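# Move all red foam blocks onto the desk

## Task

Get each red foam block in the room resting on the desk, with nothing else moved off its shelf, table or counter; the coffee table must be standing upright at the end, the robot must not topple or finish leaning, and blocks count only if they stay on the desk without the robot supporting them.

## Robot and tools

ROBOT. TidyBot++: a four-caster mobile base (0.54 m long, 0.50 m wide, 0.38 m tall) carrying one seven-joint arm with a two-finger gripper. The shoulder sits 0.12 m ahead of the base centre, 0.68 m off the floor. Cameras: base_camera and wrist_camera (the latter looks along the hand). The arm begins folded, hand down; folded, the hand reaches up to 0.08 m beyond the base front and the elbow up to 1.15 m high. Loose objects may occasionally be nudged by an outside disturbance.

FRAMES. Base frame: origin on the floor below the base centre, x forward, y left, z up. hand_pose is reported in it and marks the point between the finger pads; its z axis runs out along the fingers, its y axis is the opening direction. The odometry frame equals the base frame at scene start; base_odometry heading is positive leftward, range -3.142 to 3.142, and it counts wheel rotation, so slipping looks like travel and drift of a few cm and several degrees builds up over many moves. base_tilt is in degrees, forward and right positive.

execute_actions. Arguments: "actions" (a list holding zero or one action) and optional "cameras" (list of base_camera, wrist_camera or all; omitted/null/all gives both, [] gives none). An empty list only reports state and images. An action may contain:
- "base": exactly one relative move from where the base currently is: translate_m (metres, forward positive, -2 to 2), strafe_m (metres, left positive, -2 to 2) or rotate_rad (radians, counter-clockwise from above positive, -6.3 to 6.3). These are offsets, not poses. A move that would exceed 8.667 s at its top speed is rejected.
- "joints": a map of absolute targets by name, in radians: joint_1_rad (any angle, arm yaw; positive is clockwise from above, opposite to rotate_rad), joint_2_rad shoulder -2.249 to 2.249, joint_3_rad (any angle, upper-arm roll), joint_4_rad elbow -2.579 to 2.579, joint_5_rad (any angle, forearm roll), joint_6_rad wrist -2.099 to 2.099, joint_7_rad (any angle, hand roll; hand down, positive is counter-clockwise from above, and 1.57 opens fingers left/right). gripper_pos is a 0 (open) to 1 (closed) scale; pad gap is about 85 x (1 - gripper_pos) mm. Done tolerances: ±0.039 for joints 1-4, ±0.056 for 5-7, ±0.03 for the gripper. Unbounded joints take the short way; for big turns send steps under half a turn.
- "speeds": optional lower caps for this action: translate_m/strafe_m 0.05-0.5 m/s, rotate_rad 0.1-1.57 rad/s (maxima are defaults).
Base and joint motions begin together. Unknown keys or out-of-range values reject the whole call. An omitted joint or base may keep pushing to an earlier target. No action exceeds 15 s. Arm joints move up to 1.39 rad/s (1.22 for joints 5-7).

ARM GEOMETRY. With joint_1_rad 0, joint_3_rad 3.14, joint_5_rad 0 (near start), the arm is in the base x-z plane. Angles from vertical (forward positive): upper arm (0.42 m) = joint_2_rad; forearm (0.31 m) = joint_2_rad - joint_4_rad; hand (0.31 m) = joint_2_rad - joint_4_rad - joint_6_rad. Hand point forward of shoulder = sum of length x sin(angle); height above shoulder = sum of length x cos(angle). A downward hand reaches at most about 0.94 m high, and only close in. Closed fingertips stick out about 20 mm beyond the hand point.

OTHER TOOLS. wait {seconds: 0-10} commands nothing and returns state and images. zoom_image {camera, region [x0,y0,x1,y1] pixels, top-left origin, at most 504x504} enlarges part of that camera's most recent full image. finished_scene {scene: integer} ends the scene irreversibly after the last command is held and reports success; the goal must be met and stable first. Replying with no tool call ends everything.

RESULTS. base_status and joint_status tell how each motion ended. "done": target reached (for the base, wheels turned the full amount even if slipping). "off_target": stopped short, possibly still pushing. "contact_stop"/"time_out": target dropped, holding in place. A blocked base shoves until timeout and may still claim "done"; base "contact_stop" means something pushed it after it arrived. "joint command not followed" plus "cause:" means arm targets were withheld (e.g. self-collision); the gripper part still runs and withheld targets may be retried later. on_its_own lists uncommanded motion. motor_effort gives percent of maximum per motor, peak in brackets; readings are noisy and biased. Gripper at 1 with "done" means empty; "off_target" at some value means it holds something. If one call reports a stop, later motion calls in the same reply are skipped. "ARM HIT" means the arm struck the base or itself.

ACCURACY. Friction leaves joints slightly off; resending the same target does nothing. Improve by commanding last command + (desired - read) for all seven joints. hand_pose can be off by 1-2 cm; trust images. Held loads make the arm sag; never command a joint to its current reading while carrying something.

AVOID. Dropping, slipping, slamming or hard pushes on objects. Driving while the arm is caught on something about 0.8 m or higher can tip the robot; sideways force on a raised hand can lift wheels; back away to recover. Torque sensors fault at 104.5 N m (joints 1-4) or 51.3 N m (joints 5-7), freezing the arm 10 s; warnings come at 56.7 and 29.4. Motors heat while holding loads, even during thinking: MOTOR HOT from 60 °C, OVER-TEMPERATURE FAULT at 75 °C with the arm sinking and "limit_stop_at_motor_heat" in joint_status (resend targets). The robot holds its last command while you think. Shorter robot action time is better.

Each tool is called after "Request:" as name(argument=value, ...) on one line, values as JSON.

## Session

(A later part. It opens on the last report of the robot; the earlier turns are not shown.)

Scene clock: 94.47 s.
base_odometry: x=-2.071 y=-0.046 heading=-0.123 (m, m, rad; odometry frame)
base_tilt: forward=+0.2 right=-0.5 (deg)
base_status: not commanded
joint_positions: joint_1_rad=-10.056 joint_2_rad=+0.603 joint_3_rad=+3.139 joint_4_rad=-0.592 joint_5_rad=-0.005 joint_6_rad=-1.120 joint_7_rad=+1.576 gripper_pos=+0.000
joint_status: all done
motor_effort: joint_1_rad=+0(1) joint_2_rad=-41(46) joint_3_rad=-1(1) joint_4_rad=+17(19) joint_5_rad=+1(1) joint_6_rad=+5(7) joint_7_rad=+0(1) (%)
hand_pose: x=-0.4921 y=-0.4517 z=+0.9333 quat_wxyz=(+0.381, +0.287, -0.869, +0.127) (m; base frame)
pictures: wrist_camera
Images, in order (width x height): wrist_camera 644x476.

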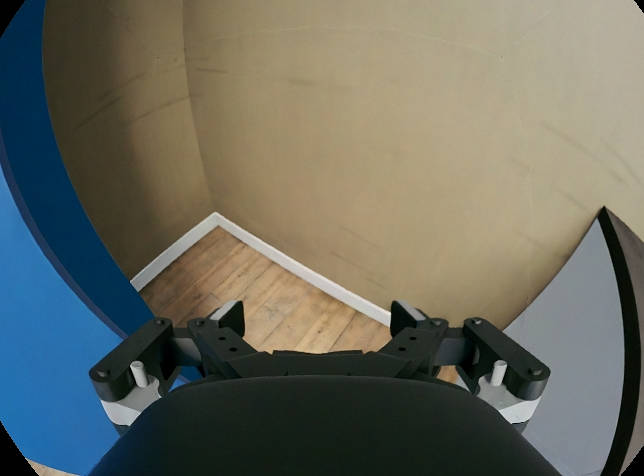

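Request:
execute_actions(actions=[{"joints": {"joint_4_rad": -0.35, "joint_6_rad": -1.85}}], cameras=["wrist_camera"])

Scene clock: 96.17 s.
base_odometry: x=-2.071 y=-0.046 heading=-0.123 (m, m, rad; odometry frame)
base_tilt: forward=+0.2 right=-0.4 (deg)
base_status: not commanded
joint_positions: joint_1_rad=-10.056 joint_2_rad=+0.603 joint_3_rad=+3.139 joint_4_rad=-0.364 joint_5_rad=-0.005 joint_6_rad=-1.837 joint_7_rad=+1.576 gripper_pos=+0.000
joint_status: all done
motor_effort: joint_1_rad=+0(0) joint_2_rad=-38(44) joint_3_rad=-1(1) joint_4_rad=+14(17) joint_5_rad=+0(0) joint_6_rad=+2(6) joint_7_rad=+1(0) (%)
hand_pose: x=-0.3634 y=-0.3573 z=+0.9135 quat_wxyz=(+0.159, +0.310, -0.936, +0.055) (m; base frame)
pictures: wrist_camera
Images, in order (width x height): wrist_camera 644x476.

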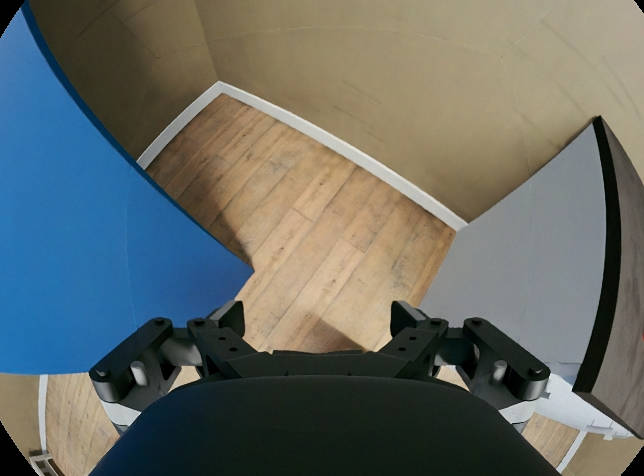

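Request:
execute_actions(actions=[{"base": {"strafe_m": 0.25}, "joints": {"joint_1_rad": -9.42, "joint_2_rad": 0.3}}], cameras=["wrist_camera"])

Scene clock: 99.20 s.
base_odometry: x=-2.041 y=+0.202 heading=-0.123 (m, m, rad; odometry frame)
base_tilt: forward=+0.2 right=-0.5 (deg)
base_status: done
joint_positions: joint_1_rad=-9.429 joint_2_rad=+0.307 joint_3_rad=+3.144 joint_4_rad=-0.361 joint_5_rad=-0.006 joint_6_rad=-1.837 joint_7_rad=+1.576 gripper_pos=+0.000
joint_status: all done
motor_effort: joint_1_rad=+0(5) joint_2_rad=-26(42) joint_3_rad=+0(2) joint_4_rad=+12(15) joint_5_rad=+1(1) joint_6_rad=+4(4) joint_7_rad=+0(1) (%)
hand_pose: x=-0.3879 y=-0.0043 z=+1.0791 quat_wxyz=(+0.313, +0.005, -0.950, +0.002) (m; base frame)
pictures: wrist_camera
Images, in order (width x height): wrist_camera 644x476.

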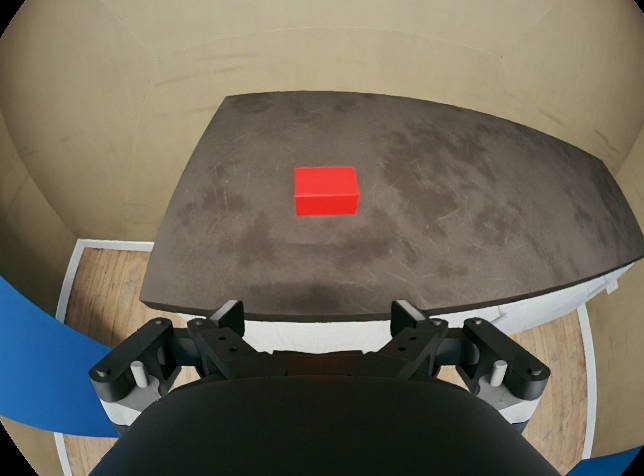

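Request:
zoom_image(camera="wrist_camera", region=[262, 130, 388, 256])

Region (262, 130, 388, 256) of wrist_camera's 644x476 image, scaled by 4.000.

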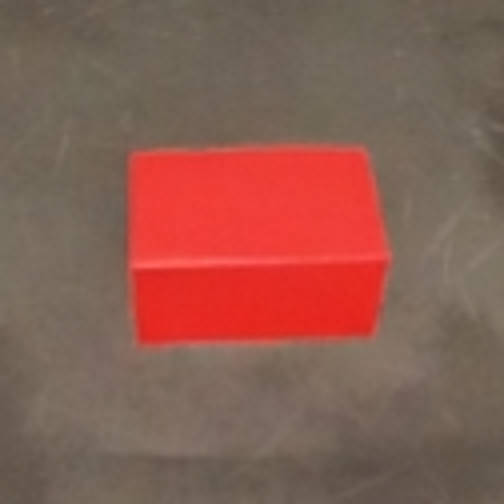

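Request:
execute_actions(actions=[{"base": {"strafe_m": -0.3}, "joints": {"joint_5_rad": 1.02, "joint_6_rad": -1.8, "joint_7_rad": 0.32}}], cameras=[])

Request:
execute_actions(actions=[{"base": {"rotate_rad": -3.08}, "joints": {"joint_1_rad": -12.54}}])

Scene clock: 108.07 s.
base_odometry: x=-2.077 y=-0.096 heading=-0.122 (m, m, rad; odometry frame)
base_tilt: forward=+0.2 right=-0.5 (deg)
base_status: done
joint_positions: joint_1_rad=-9.420 joint_2_rad=+0.305 joint_3_rad=+3.143 joint_4_rad=-0.361 joint_5_rad=+1.019 joint_6_rad=-1.822 joint_7_rad=+0.332 gripper_pos=+0.000
joint_status: all done
motor_effort: joint_1_rad=+0(3) joint_2_rad=-23(29) joint_3_rad=+1(2) joint_4_rad=+10(13) joint_5_rad=+5(5) joint_6_rad=+5(5) joint_7_rad=+0(0) (%)
hand_pose: x=-0.2769 y=+0.2577 z=+1.1718 quat_wxyz=(+0.465, -0.698, -0.516, -0.172) (m; base frame)
pictures: none
No camera images: the call's "cameras" was empty. Leave "cameras" out to get every camera's image.

Scene clock: 112.00 s.
base_odometry: x=-2.078 y=-0.096 heading=+3.082 (m, m, rad; odometry frame)
base_tilt: forward=+0.3 right=-0.5 (deg)
base_status: done
joint_positions: joint_1_rad=-12.531 joint_2_rad=+0.305 joint_3_rad=+3.143 joint_4_rad=-0.361 joint_5_rad=+1.019 joint_6_rad=-1.822 joint_7_rad=+0.332 gripper_pos=+0.000
joint_status: all done
motor_effort: joint_1_rad=+0(1) joint_2_rad=-23(25) joint_3_rad=+1(2) joint_4_rad=+10(10) joint_5_rad=+5(6) joint_6_rad=+4(6) joint_7_rad=+0(1) (%)
hand_pose: x=+0.5069 y=-0.2698 z=+1.1719 quat_wxyz=(+0.179, +0.506, -0.706, +0.463) (m; base frame)
pictures: base_camera, wrist_camera
Images, in order (width x height): base_camera 644x364, wrist_camera 644x476.

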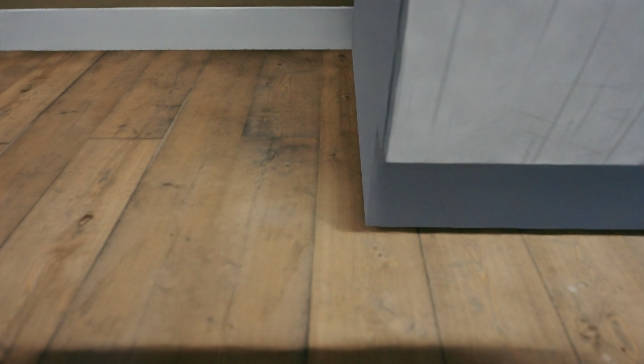

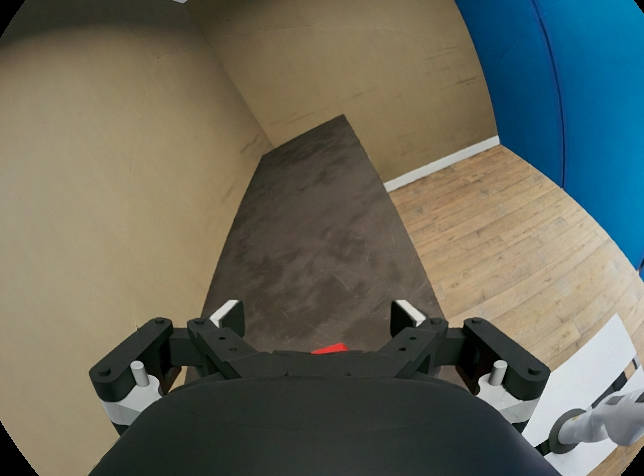

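Request:
execute_actions(actions=[{"joints": {"joint_1_rad": -12.6, "joint_2_rad": 0.446, "joint_4_rad": -0.703}}], cameras=["wrist_camera"])

Scene clock: 114.40 s.
base_odometry: x=-2.078 y=-0.096 heading=+3.082 (m, m, rad; odometry frame)
base_tilt: forward=+0.3 right=-0.5 (deg)
base_status: not commanded
joint_positions: joint_1_rad=-12.589 joint_2_rad=+0.450 joint_3_rad=+3.143 joint_4_rad=-0.696 joint_5_rad=+1.019 joint_6_rad=-1.821 joint_7_rad=+0.332 gripper_pos=+0.000
joint_status: all done
motor_effort: joint_1_rad=+0(1) joint_2_rad=-33(36) joint_3_rad=+2(2) joint_4_rad=+14(15) joint_5_rad=+7(7) joint_6_rad=+1(4) joint_7_rad=+1(0) (%)
hand_pose: x=+0.5888 y=-0.2454 z=+1.0143 quat_wxyz=(+0.327, +0.621, -0.629, +0.333) (m; base frame)
pictures: wrist_camera
Images, in order (width x height): wrist_camera 644x476.

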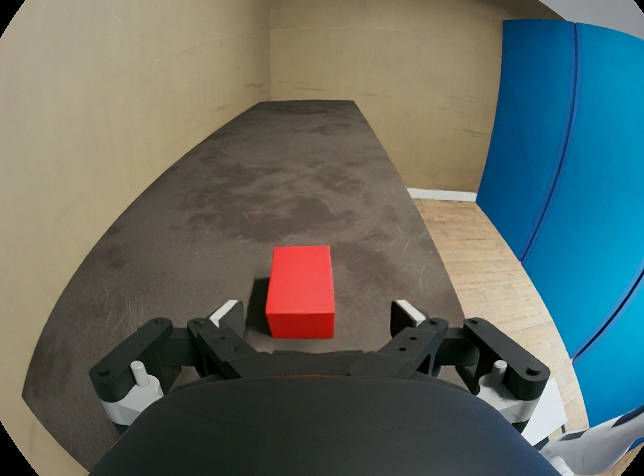

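Request:
zoom_image(camera="wrist_camera", region=[240, 230, 366, 356])

Region (240, 230, 366, 356) of wrist_camera's 644x476 image, scaled by 4.000.

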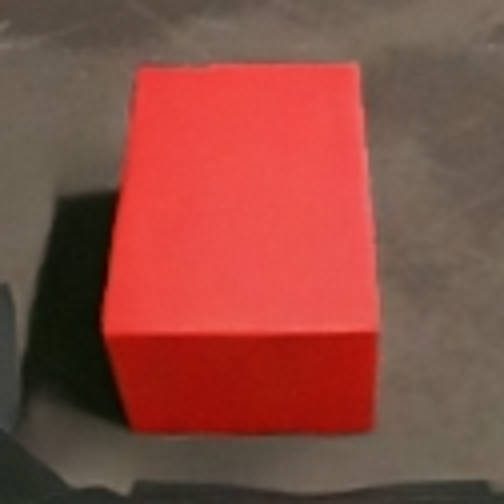

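Request:
execute_actions(actions=[{"joints": {"joint_1_rad": -12.515, "joint_2_rad": 0.476, "joint_4_rad": -0.757, "joint_5_rad": 0.97, "joint_6_rad": -1.717, "joint_7_rad": 0.29}}], cameras=["wrist_camera"])

Scene clock: 119.40 s.
base_odometry: x=-2.078 y=-0.096 heading=+3.082 (m, m, rad; odometry frame)
base_tilt: forward=+0.3 right=-0.5 (deg)
base_status: not commanded
joint_positions: joint_1_rad=-12.516 joint_2_rad=+0.462 joint_3_rad=+3.143 joint_4_rad=-0.742 joint_5_rad=+0.992 joint_6_rad=-1.737 joint_7_rad=+0.326 gripper_pos=+0.000
joint_status: all done
motor_effort: joint_1_rad=+0(2) joint_2_rad=-33(35) joint_3_rad=+1(2) joint_4_rad=+13(14) joint_5_rad=+7(8) joint_6_rad=+2(2) joint_7_rad=+0(1) (%)
hand_pose: x=+0.5985 y=-0.2806 z=+0.9958 quat_wxyz=(+0.330, +0.622, -0.628, +0.331) (m; base frame)
pictures: wrist_camera
Images, in order (width x height): wrist_camera 644x476.

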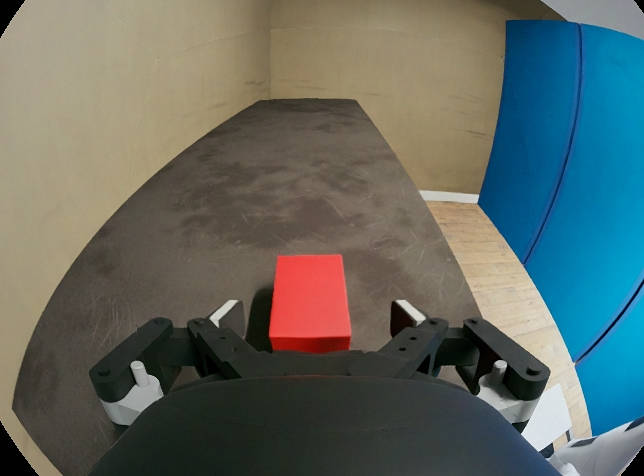

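Request:
execute_actions(actions=[{"joints": {"joint_1_rad": -12.427, "joint_2_rad": 0.46, "joint_4_rad": -0.884, "joint_5_rad": 0.937, "joint_6_rad": -1.575, "joint_7_rad": 0.243}}], cameras=["wrist_camera"])

Scene clock: 121.33 s.
base_odometry: x=-2.078 y=-0.096 heading=+3.082 (m, m, rad; odometry frame)
base_tilt: forward=+0.3 right=-0.5 (deg)
base_status: not commanded
joint_positions: joint_1_rad=-12.431 joint_2_rad=+0.462 joint_3_rad=+3.143 joint_4_rad=-0.872 joint_5_rad=+0.959 joint_6_rad=-1.595 joint_7_rad=+0.278 gripper_pos=+0.000
joint_status: all done
motor_effort: joint_1_rad=+0(2) joint_2_rad=-35(36) joint_3_rad=+1(2) joint_4_rad=+15(16) joint_5_rad=+8(8) joint_6_rad=+1(1) joint_7_rad=+0(1) (%)
hand_pose: x=+0.6072 y=-0.3230 z=+0.9565 quat_wxyz=(+0.332, +0.627, -0.624, +0.329) (m; base frame)
pictures: wrist_camera
Images, in order (width x height): wrist_camera 644x476.

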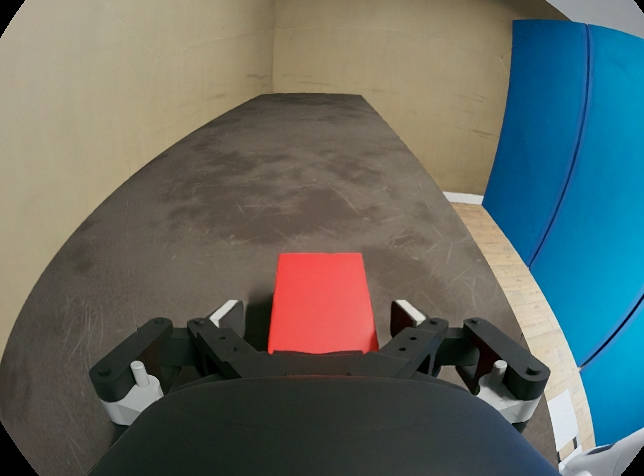

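Request:
execute_actions(actions=[{"joints": {"gripper_pos": 0.7}}], cameras=["wrist_camera"])

Scene clock: 122.60 s.
base_odometry: x=-2.078 y=-0.096 heading=+3.082 (m, m, rad; odometry frame)
base_tilt: forward=+0.3 right=-0.5 (deg)
base_status: not commanded
joint_positions: joint_1_rad=-12.431 joint_2_rad=+0.458 joint_3_rad=+3.143 joint_4_rad=-0.874 joint_5_rad=+0.958 joint_6_rad=-1.594 joint_7_rad=+0.278 gripper_pos=+0.429
joint_status: gripper_pos off_target (ended at +0.429, target +0.700)
motor_effort: joint_1_rad=+1(4) joint_2_rad=-34(35) joint_3_rad=+1(2) joint_4_rad=+14(15) joint_5_rad=+7(8) joint_6_rad=+0(1) joint_7_rad=+0(0) (%)
hand_pose: x=+0.6065 y=-0.3228 z=+0.9576 quat_wxyz=(+0.331, +0.627, -0.624, +0.330) (m; base frame)
pictures: wrist_camera
Images, in order (width x height): wrist_camera 644x476.

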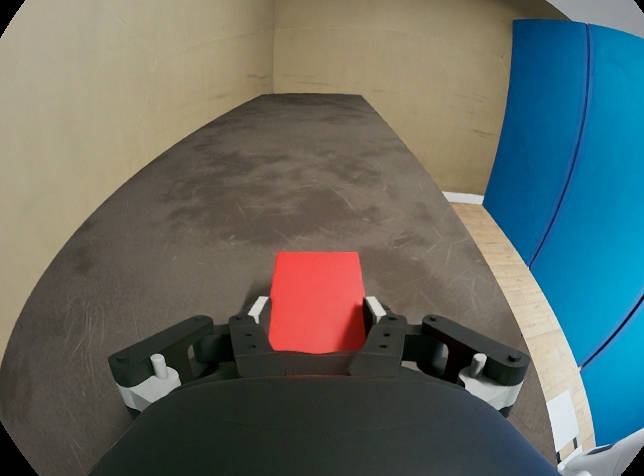

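Request:
execute_actions(actions=[{"base": {"translate_m": -0.474}, "joints": {"joint_1_rad": -11.1, "joint_2_rad": -0.3}}])

Scene clock: 128.37 s.
base_odometry: x=-1.604 y=-0.125 heading=+3.081 (m, m, rad; odometry frame)
base_tilt: forward=+0.2 right=-0.5 (deg)
base_status: done
joint_positions: joint_1_rad=-11.111 joint_2_rad=-0.286 joint_3_rad=+3.148 joint_4_rad=-0.876 joint_5_rad=+0.951 joint_6_rad=-1.587 joint_7_rad=+0.278 gripper_pos=+0.429
joint_status: all done
motor_effort: joint_1_rad=+0(3) joint_2_rad=-1(40) joint_3_rad=-1(3) joint_4_rad=+10(16) joint_5_rad=+5(9) joint_6_rad=+6(6) joint_7_rad=+0(1) (%)
hand_pose: x=-0.1104 y=-0.2304 z=+1.2413 quat_wxyz=(+0.434, -0.063, -0.816, +0.377) (m; base frame)
pictures: base_camera, wrist_camera
Images, in order (width x height): base_camera 644x364, wrist_camera 644x476.

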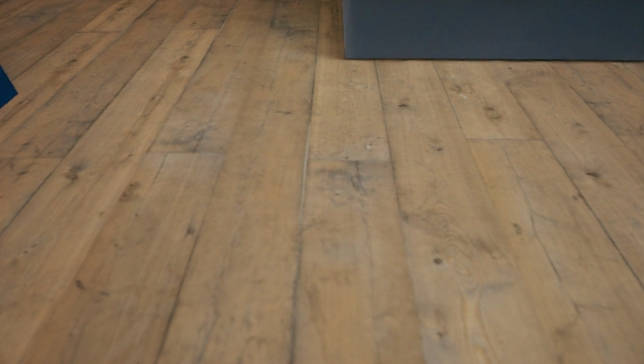

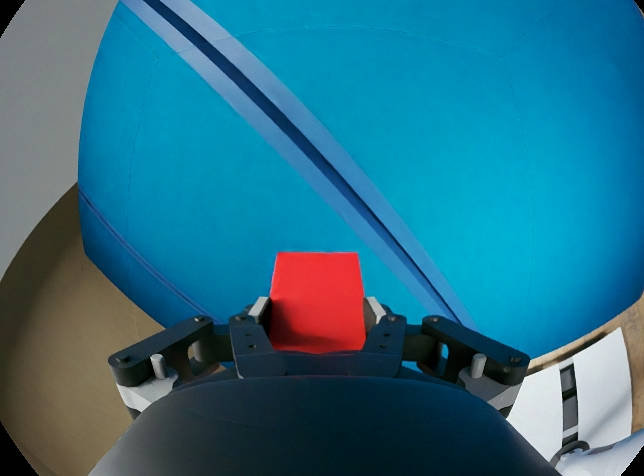

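Request:
execute_actions(actions=[{"base": {"strafe_m": 1.07}, "joints": {"joint_1_rad": -9.42, "joint_5_rad": -0.02, "joint_6_rad": -1.9, "joint_7_rad": 1.6}}])

Scene clock: 132.53 s.
base_odometry: x=-1.668 y=-1.193 heading=+3.082 (m, m, rad; odometry frame)
base_tilt: forward=+0.3 right=-0.5 (deg)
base_status: done
joint_positions: joint_1_rad=-9.431 joint_2_rad=-0.288 joint_3_rad=+3.147 joint_4_rad=-0.876 joint_5_rad=+0.002 joint_6_rad=-1.879 joint_7_rad=+1.566 gripper_pos=+0.429
joint_status: all done
motor_effort: joint_1_rad=+0(1) joint_2_rad=-2(8) joint_3_rad=+0(1) joint_4_rad=+11(12) joint_5_rad=+0(5) joint_6_rad=+5(6) joint_7_rad=+1(1) (%)
hand_pose: x=-0.1303 y=-0.0003 z=+1.1036 quat_wxyz=(+0.331, -0.003, -0.944, +0.001) (m; base frame)
pictures: base_camera, wrist_camera
Images, in order (width x height): base_camera 644x364, wrist_camera 644x476.

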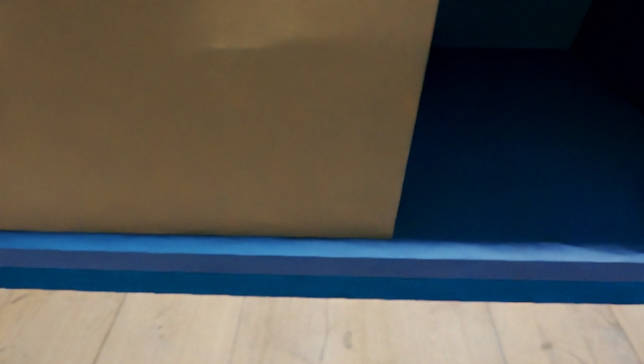

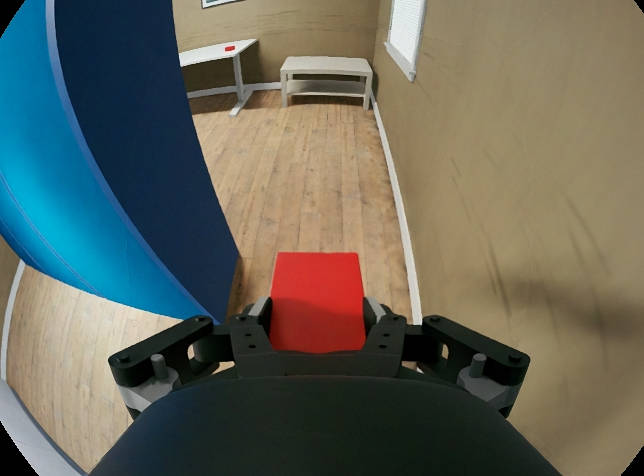

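Request:
execute_actions(actions=[{"base": {"translate_m": -1.6}, "joints": {"joint_1_rad": -12.5}}])

Scene clock: 139.23 s.
base_odometry: x=-0.071 y=-1.289 heading=+3.081 (m, m, rad; odometry frame)
base_tilt: forward=+0.3 right=-0.5 (deg)
base_status: done
joint_positions: joint_1_rad=-12.488 joint_2_rad=-0.300 joint_3_rad=+3.147 joint_4_rad=-0.876 joint_5_rad=+0.001 joint_6_rad=-1.883 joint_7_rad=+1.566 gripper_pos=+0.429
joint_status: all done
motor_effort: joint_1_rad=+0(0) joint_2_rad=-1(4) joint_3_rad=+0(0) joint_4_rad=+10(12) joint_5_rad=+1(1) joint_6_rad=+5(5) joint_7_rad=+1(0) (%)
hand_pose: x=+0.3617 y=-0.0200 z=+1.1059 quat_wxyz=(+0.013, +0.941, -0.042, +0.335) (m; base frame)
pictures: base_camera, wrist_camera
Images, in order (width x height): base_camera 644x364, wrist_camera 644x476.

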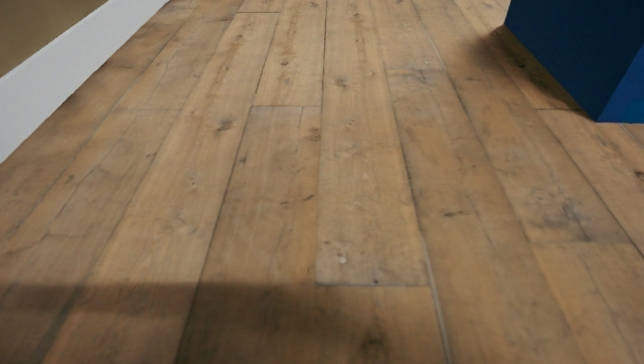

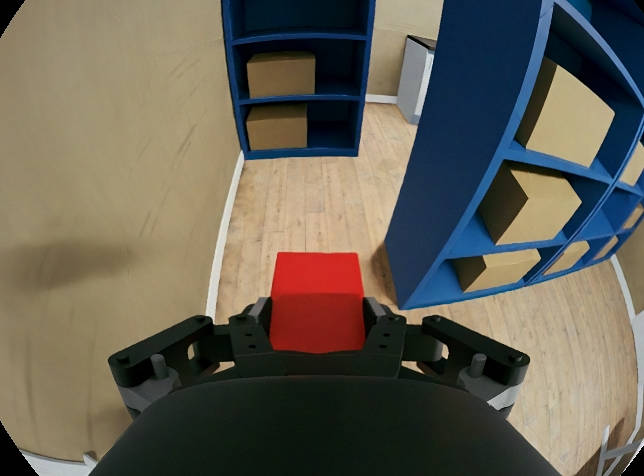

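Request:
execute_actions(actions=[{"base": {"strafe_m": -2.0}, "joints": {"joint_1_rad": -12.35, "joint_6_rad": -1.75}}])

Scene clock: 145.03 s.
base_odometry: x=+0.050 y=+0.707 heading=+3.081 (m, m, rad; odometry frame)
base_tilt: forward=+0.3 right=-0.5 (deg)
base_status: done
joint_positions: joint_1_rad=-12.361 joint_2_rad=-0.300 joint_3_rad=+3.144 joint_4_rad=-0.876 joint_5_rad=-0.003 joint_6_rad=-1.771 joint_7_rad=+1.566 gripper_pos=+0.429
joint_status: all done
motor_effort: joint_1_rad=+0(1) joint_2_rad=-2(2) joint_3_rad=+0(2) joint_4_rad=+12(11) joint_5_rad=+0(0) joint_6_rad=+5(6) joint_7_rad=+0(1) (%)
hand_pose: x=+0.3829 y=-0.0536 z=+1.1294 quat_wxyz=(+0.038, +0.917, -0.097, +0.385) (m; base frame)
pictures: base_camera, wrist_camera
Images, in order (width x height): base_camera 644x364, wrist_camera 644x476.

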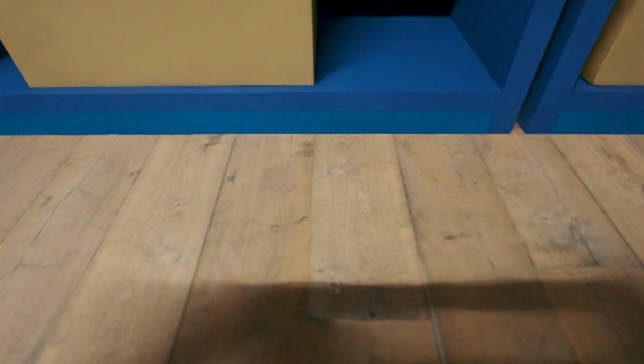

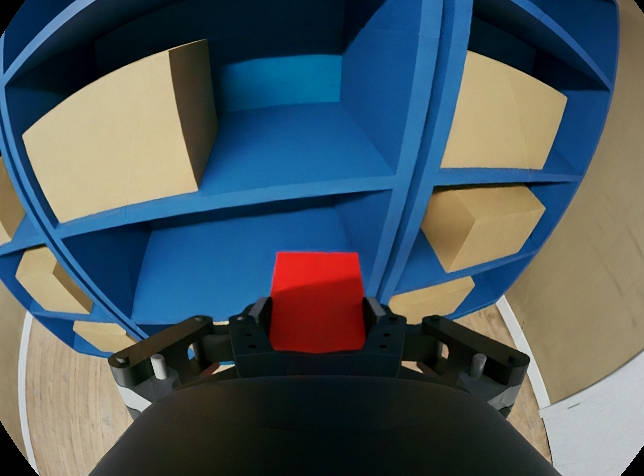

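Request:
execute_actions(actions=[{"base": {"strafe_m": -0.75}, "joints": {"joint_1_rad": -12.45}}])

Scene clock: 149.03 s.
base_odometry: x=+0.095 y=+1.456 heading=+3.081 (m, m, rad; odometry frame)
base_tilt: forward=+0.3 right=-0.5 (deg)
base_status: done
joint_positions: joint_1_rad=-12.441 joint_2_rad=-0.300 joint_3_rad=+3.143 joint_4_rad=-0.876 joint_5_rad=-0.004 joint_6_rad=-1.771 joint_7_rad=+1.566 gripper_pos=+0.429
joint_status: all done
motor_effort: joint_1_rad=+0(1) joint_2_rad=-2(3) joint_3_rad=+0(1) joint_4_rad=+11(12) joint_5_rad=+0(1) joint_6_rad=+5(5) joint_7_rad=+1(0) (%)
hand_pose: x=+0.3864 y=-0.0316 z=+1.1294 quat_wxyz=(+0.022, +0.920, -0.059, +0.386) (m; base frame)
pictures: base_camera, wrist_camera
Images, in order (width x height): base_camera 644x364, wrist_camera 644x476.

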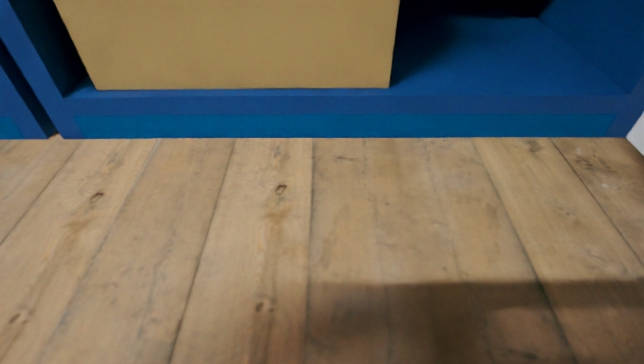

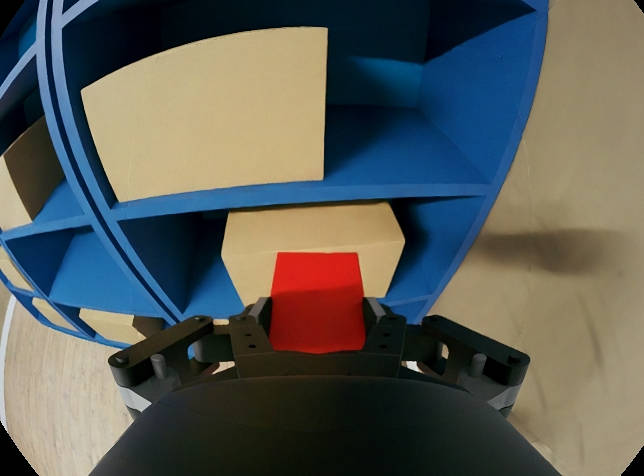

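Request:
zoom_image(camera="wrist_camera", region=[100, 170, 520, 340])

Region (100, 170, 520, 340) of wrist_camera's 644x476 image, scaled by 1.200; it fills the top 204 rows of this view, and the rest is white.

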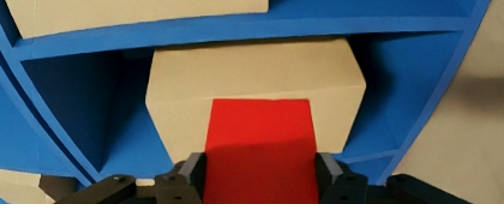

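Request:
execute_actions(actions=[{"base": {"translate_m": -0.45}, "joints": {"joint_1_rad": -15.05, "joint_2_rad": 0.0, "joint_6_rad": -1.4}}], cameras=["wrist_camera"])

Scene clock: 157.13 s.
base_odometry: x=+0.544 y=+1.429 heading=+3.081 (m, m, rad; odometry frame)
base_tilt: forward=+0.2 right=-0.5 (deg)
base_status: done
joint_positions: joint_1_rad=-15.040 joint_2_rad=-0.020 joint_3_rad=+3.143 joint_4_rad=-0.876 joint_5_rad=-0.004 joint_6_rad=-1.424 joint_7_rad=+1.566 gripper_pos=+0.429
joint_status: all done
motor_effort: joint_1_rad=+0(1) joint_2_rad=-16(16) joint_3_rad=+0(1) joint_4_rad=+15(15) joint_5_rad=+0(0) joint_6_rad=+6(5) joint_7_rad=+1(1) (%)
hand_pose: x=-0.2477 y=+0.2866 z=+1.1056 quat_wxyz=(-0.395, +0.300, +0.858, +0.134) (m; base frame)
pictures: wrist_camera
Images, in order (width x height): wrist_camera 644x476.

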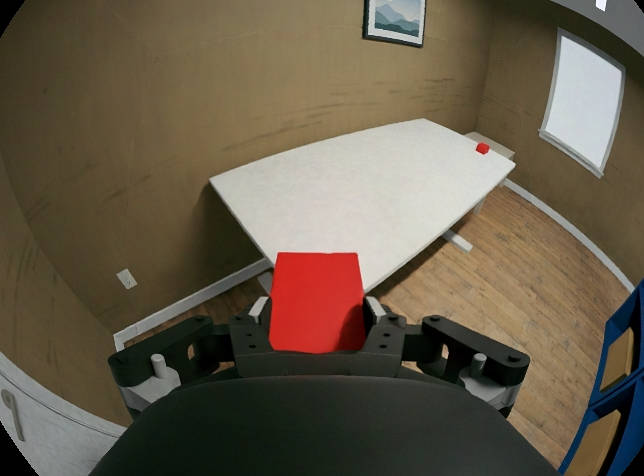

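Request:
execute_actions(actions=[{"joints": {"joint_1_rad": -14.99, "joint_2_rad": 0.835, "joint_4_rad": -0.578, "joint_6_rad": -0.72}}], cameras=["wrist_camera"])

Scene clock: 161.20 s.
base_odometry: x=+0.544 y=+1.429 heading=+3.081 (m, m, rad; odometry frame)
base_tilt: forward=+0.2 right=-0.5 (deg)
base_status: not commanded
joint_positions: joint_1_rad=-15.003 joint_2_rad=+0.840 joint_3_rad=+3.143 joint_4_rad=-0.596 joint_5_rad=-0.004 joint_6_rad=-0.743 joint_7_rad=+1.566 gripper_pos=+0.429
joint_status: all done
motor_effort: joint_1_rad=+0(0) joint_2_rad=-51(55) joint_3_rad=+0(1) joint_4_rad=+19(21) joint_5_rad=+0(0) joint_6_rad=+7(7) joint_7_rad=+0(0) (%)
hand_pose: x=-0.5523 y=+0.5694 z=+0.8270 quat_wxyz=(-0.435, +0.309, +0.831, +0.158) (m; base frame)
pictures: wrist_camera
Images, in order (width x height): wrist_camera 644x476.

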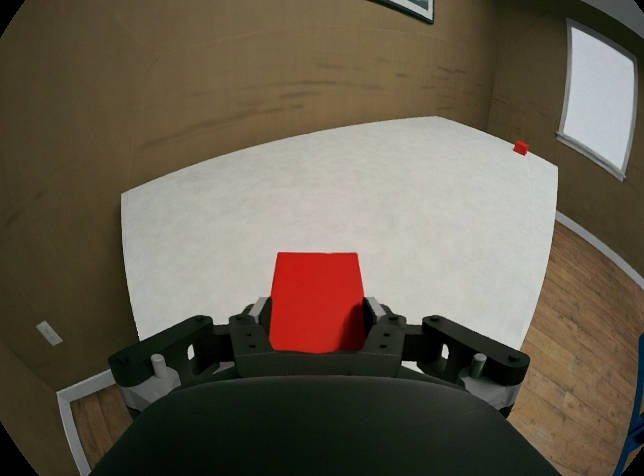

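Request:
execute_actions(actions=[{"joints": {"joint_4_rad": -0.76, "joint_6_rad": -0.565}}], cameras=["wrist_camera"])

Scene clock: 162.97 s.
base_odometry: x=+0.544 y=+1.429 heading=+3.081 (m, m, rad; odometry frame)
base_tilt: forward=+0.2 right=-0.5 (deg)
base_status: not commanded
joint_positions: joint_1_rad=-15.003 joint_2_rad=+0.841 joint_3_rad=+3.143 joint_4_rad=-0.753 joint_5_rad=-0.004 joint_6_rad=-0.589 joint_7_rad=+1.566 gripper_pos=+0.429
joint_status: all done
motor_effort: joint_1_rad=+0(0) joint_2_rad=-51(54) joint_3_rad=+0(1) joint_4_rad=+19(20) joint_5_rad=+1(0) joint_6_rad=+6(7) joint_7_rad=+0(1) (%)
hand_pose: x=-0.5540 y=+0.5711 z=+0.7764 quat_wxyz=(-0.434, +0.309, +0.832, +0.157) (m; base frame)
pictures: wrist_camera
Images, in order (width x height): wrist_camera 644x476.

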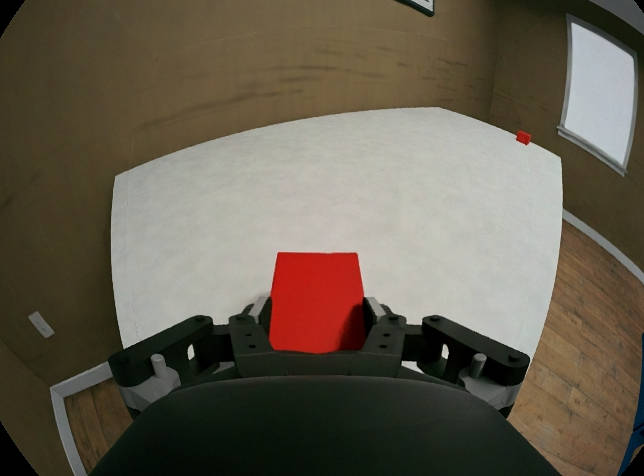

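Request:
execute_actions(actions=[{"joints": {"joint_4_rad": -0.82, "joint_6_rad": -0.505}}], cameras=["wrist_camera"])

Scene clock: 163.93 s.
base_odometry: x=+0.544 y=+1.429 heading=+3.081 (m, m, rad; odometry frame)
base_tilt: forward=+0.2 right=-0.5 (deg)
base_status: not commanded
joint_positions: joint_1_rad=-15.002 joint_2_rad=+0.839 joint_3_rad=+3.143 joint_4_rad=-0.803 joint_5_rad=-0.004 joint_6_rad=-0.521 joint_7_rad=+1.566 gripper_pos=+0.429
joint_status: all done
motor_effort: joint_1_rad=+1(1) joint_2_rad=-50(52) joint_3_rad=+0(1) joint_4_rad=+19(20) joint_5_rad=+1(1) joint_6_rad=+6(8) joint_7_rad=+0(0) (%)
hand_pose: x=-0.5555 y=+0.5728 z=+0.7665 quat_wxyz=(-0.442, +0.308, +0.827, +0.160) (m; base frame)
pictures: wrist_camera
Images, in order (width x height): wrist_camera 644x476.

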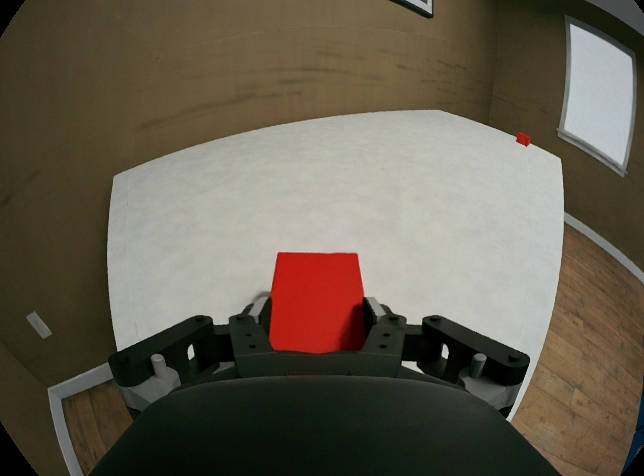

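Request:
execute_actions(actions=[{"joints": {"gripper_pos": 0.0}}], cameras=["wrist_camera"])

Scene clock: 165.13 s.
base_odometry: x=+0.544 y=+1.429 heading=+3.081 (m, m, rad; odometry frame)
base_tilt: forward=+0.2 right=-0.5 (deg)
base_status: not commanded
joint_positions: joint_1_rad=-15.002 joint_2_rad=+0.839 joint_3_rad=+3.143 joint_4_rad=-0.804 joint_5_rad=-0.004 joint_6_rad=-0.521 joint_7_rad=+1.566 gripper_pos=+0.000
joint_status: all done
motor_effort: joint_1_rad=+0(0) joint_2_rad=-51(52) joint_3_rad=-1(0) joint_4_rad=+19(19) joint_5_rad=+1(1) joint_6_rad=+6(6) joint_7_rad=+0(1) (%)
hand_pose: x=-0.5553 y=+0.5726 z=+0.7657 quat_wxyz=(-0.441, +0.308, +0.828, +0.160) (m; base frame)
pictures: wrist_camera
Images, in order (width x height): wrist_camera 644x476.

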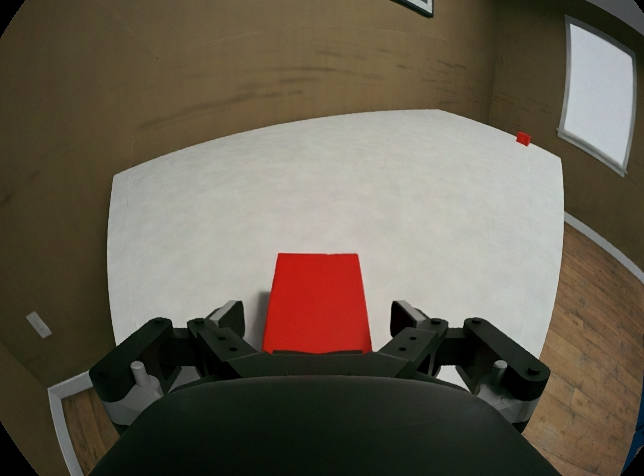

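Request:
execute_actions(actions=[{"joints": {"joint_2_rad": 0.7}}], cameras=[])

Request:
execute_actions(actions=[{"base": {"strafe_m": 0.5}, "joints": {"joint_1_rad": -12.9, "joint_2_rad": -0.1, "joint_4_rad": -1.2, "joint_6_rad": -1.0, "gripper_pos": 1.0}}])

Scene clock: 169.40 s.
base_odometry: x=+0.544 y=+1.429 heading=+3.081 (m, m, rad; odometry frame)
base_tilt: forward=+0.2 right=-0.5 (deg)
base_status: not commanded
joint_positions: joint_1_rad=-15.002 joint_2_rad=+0.695 joint_3_rad=+3.143 joint_4_rad=-0.812 joint_5_rad=-0.004 joint_6_rad=-0.521 joint_7_rad=+1.566 gripper_pos=+0.000
joint_status: all done
motor_effort: joint_1_rad=+0(1) joint_2_rad=-48(54) joint_3_rad=+0(0) joint_4_rad=+19(20) joint_5_rad=+0(1) joint_6_rad=+7(6) joint_7_rad=+0(0) (%)
hand_pose: x=-0.5384 y=+0.5583 z=+0.8875 quat_wxyz=(-0.497, +0.296, +0.796, +0.180) (m; base frame)
pictures: none
No camera images: the call's "cameras" was empty. Leave "cameras" out to get every camera's image.

Scene clock: 172.57 s.
base_odometry: x=+0.515 y=+0.930 heading=+3.082 (m, m, rad; odometry frame)
base_tilt: forward=+0.2 right=-0.5 (deg)
base_status: done
joint_positions: joint_1_rad=-12.910 joint_2_rad=-0.082 joint_3_rad=+3.142 joint_4_rad=-1.182 joint_5_rad=-0.004 joint_6_rad=-0.978 joint_7_rad=+1.566 gripper_pos=+0.999
joint_status: all done
motor_effort: joint_1_rad=+0(6) joint_2_rad=-17(49) joint_3_rad=+0(2) joint_4_rad=+18(20) joint_5_rad=+0(1) joint_6_rad=+6(8) joint_7_rad=+1(0) (%)
hand_pose: x=+0.6059 y=+0.1764 z=+1.0925 quat_wxyz=(-0.090, +0.850, +0.145, +0.499) (m; base frame)
pictures: base_camera, wrist_camera
Images, in order (width x height): base_camera 644x364, wrist_camera 644x476.

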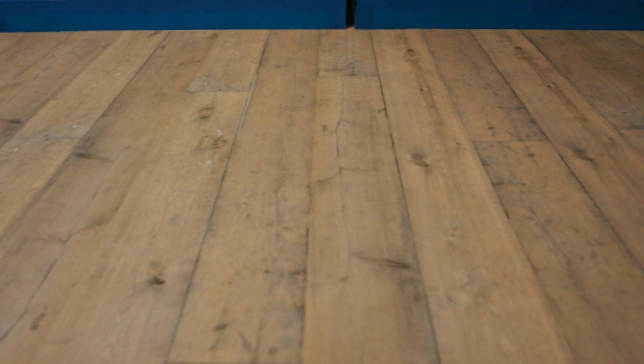

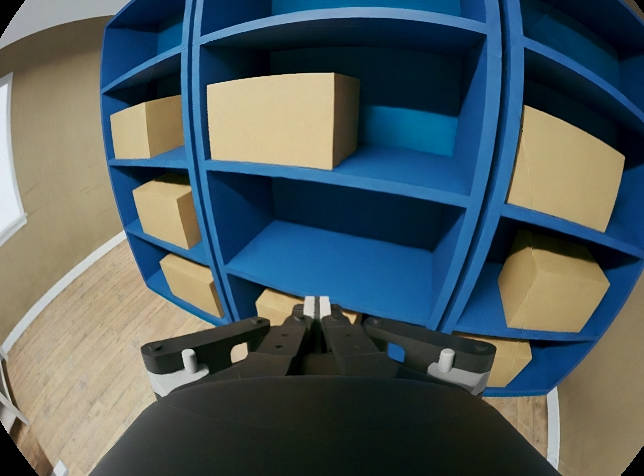

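Request:
execute_actions(actions=[])

Scene clock: 174.13 s.
base_odometry: x=+0.515 y=+0.930 heading=+3.082 (m, m, rad; odometry frame)
base_tilt: forward=+0.3 right=-0.5 (deg)
base_status: done
joint_positions: joint_1_rad=-12.910 joint_2_rad=-0.082 joint_3_rad=+3.142 joint_4_rad=-1.182 joint_5_rad=-0.004 joint_6_rad=-0.978 joint_7_rad=+1.566 gripper_pos=+0.999
joint_status: all done
motor_effort: joint_1_rad=+0(6) joint_2_rad=-17(49) joint_3_rad=+0(2) joint_4_rad=+18(20) joint_5_rad=+0(1) joint_6_rad=+6(8) joint_7_rad=+0(0) (%)
hand_pose: x=+0.6059 y=+0.1764 z=+1.0925 quat_wxyz=(-0.090, +0.850, +0.145, +0.499) (m; base frame)
pictures: base_camera, wrist_camera
Images, in order (width x height): base_camera 644x364, wrist_camera 644x476.

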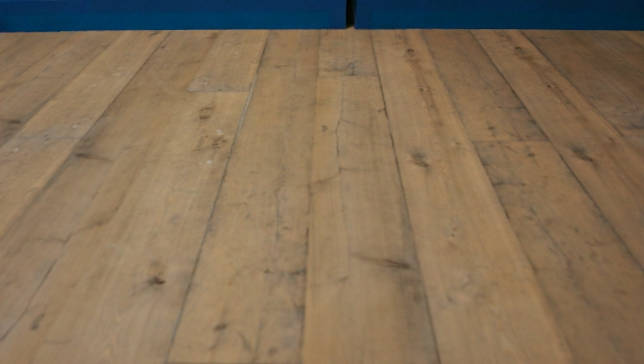

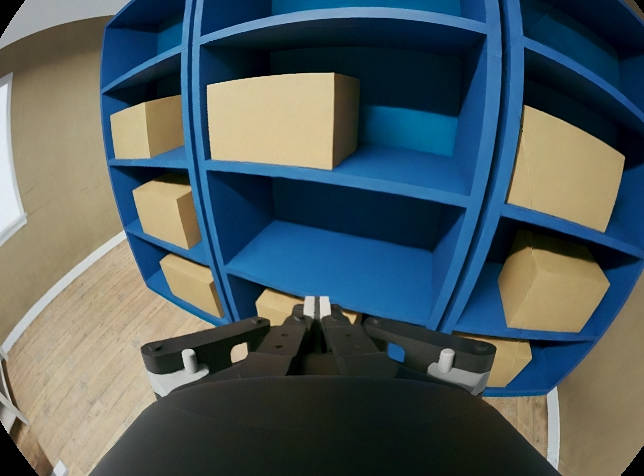

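Request:
execute_actions(actions=[{"joints": {"joint_1_rad": -2.6, "joint_2_rad": -0.3, "joint_4_rad": -0.4, "joint_6_rad": -2.05}}], cameras=["wrist_camera"])

Scene clock: 178.17 s.
base_odometry: x=+0.515 y=+0.930 heading=+3.082 (m, m, rad; odometry frame)
base_tilt: forward=+0.3 right=-0.5 (deg)
base_status: not commanded
joint_positions: joint_1_rad=-15.154 joint_2_rad=-0.281 joint_3_rad=+3.142 joint_4_rad=-0.416 joint_5_rad=-0.004 joint_6_rad=-2.029 joint_7_rad=+1.566 gripper_pos=+0.999
joint_status: all done
motor_effort: joint_1_rad=+0(1) joint_2_rad=+4(20) joint_3_rad=+0(1) joint_4_rad=+5(18) joint_5_rad=+1(2) joint_6_rad=+6(6) joint_7_rad=+0(1) (%)
hand_pose: x=-0.0388 y=+0.0947 z=+1.2235 quat_wxyz=(-0.452, +0.242, +0.849, +0.126) (m; base frame)
pictures: wrist_camera
Images, in order (width x height): wrist_camera 644x476.

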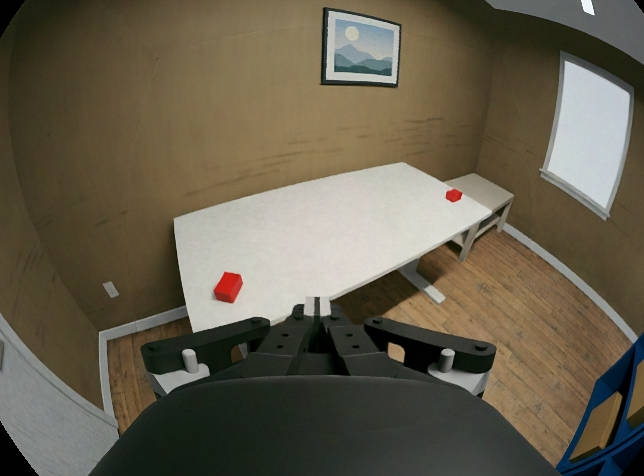

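Request:
zoom_image(camera="wrist_camera", region=[380, 140, 540, 280])

Region (380, 140, 540, 280) of wrist_camera's 644x476 image, scaled by 3.150; it fills the top 441 rows of this view, and the rest is white.

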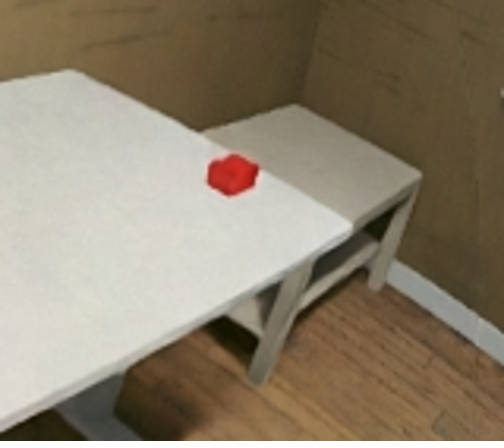

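Request:
finished_scene(scene=1)

The scene is finished: the task was done.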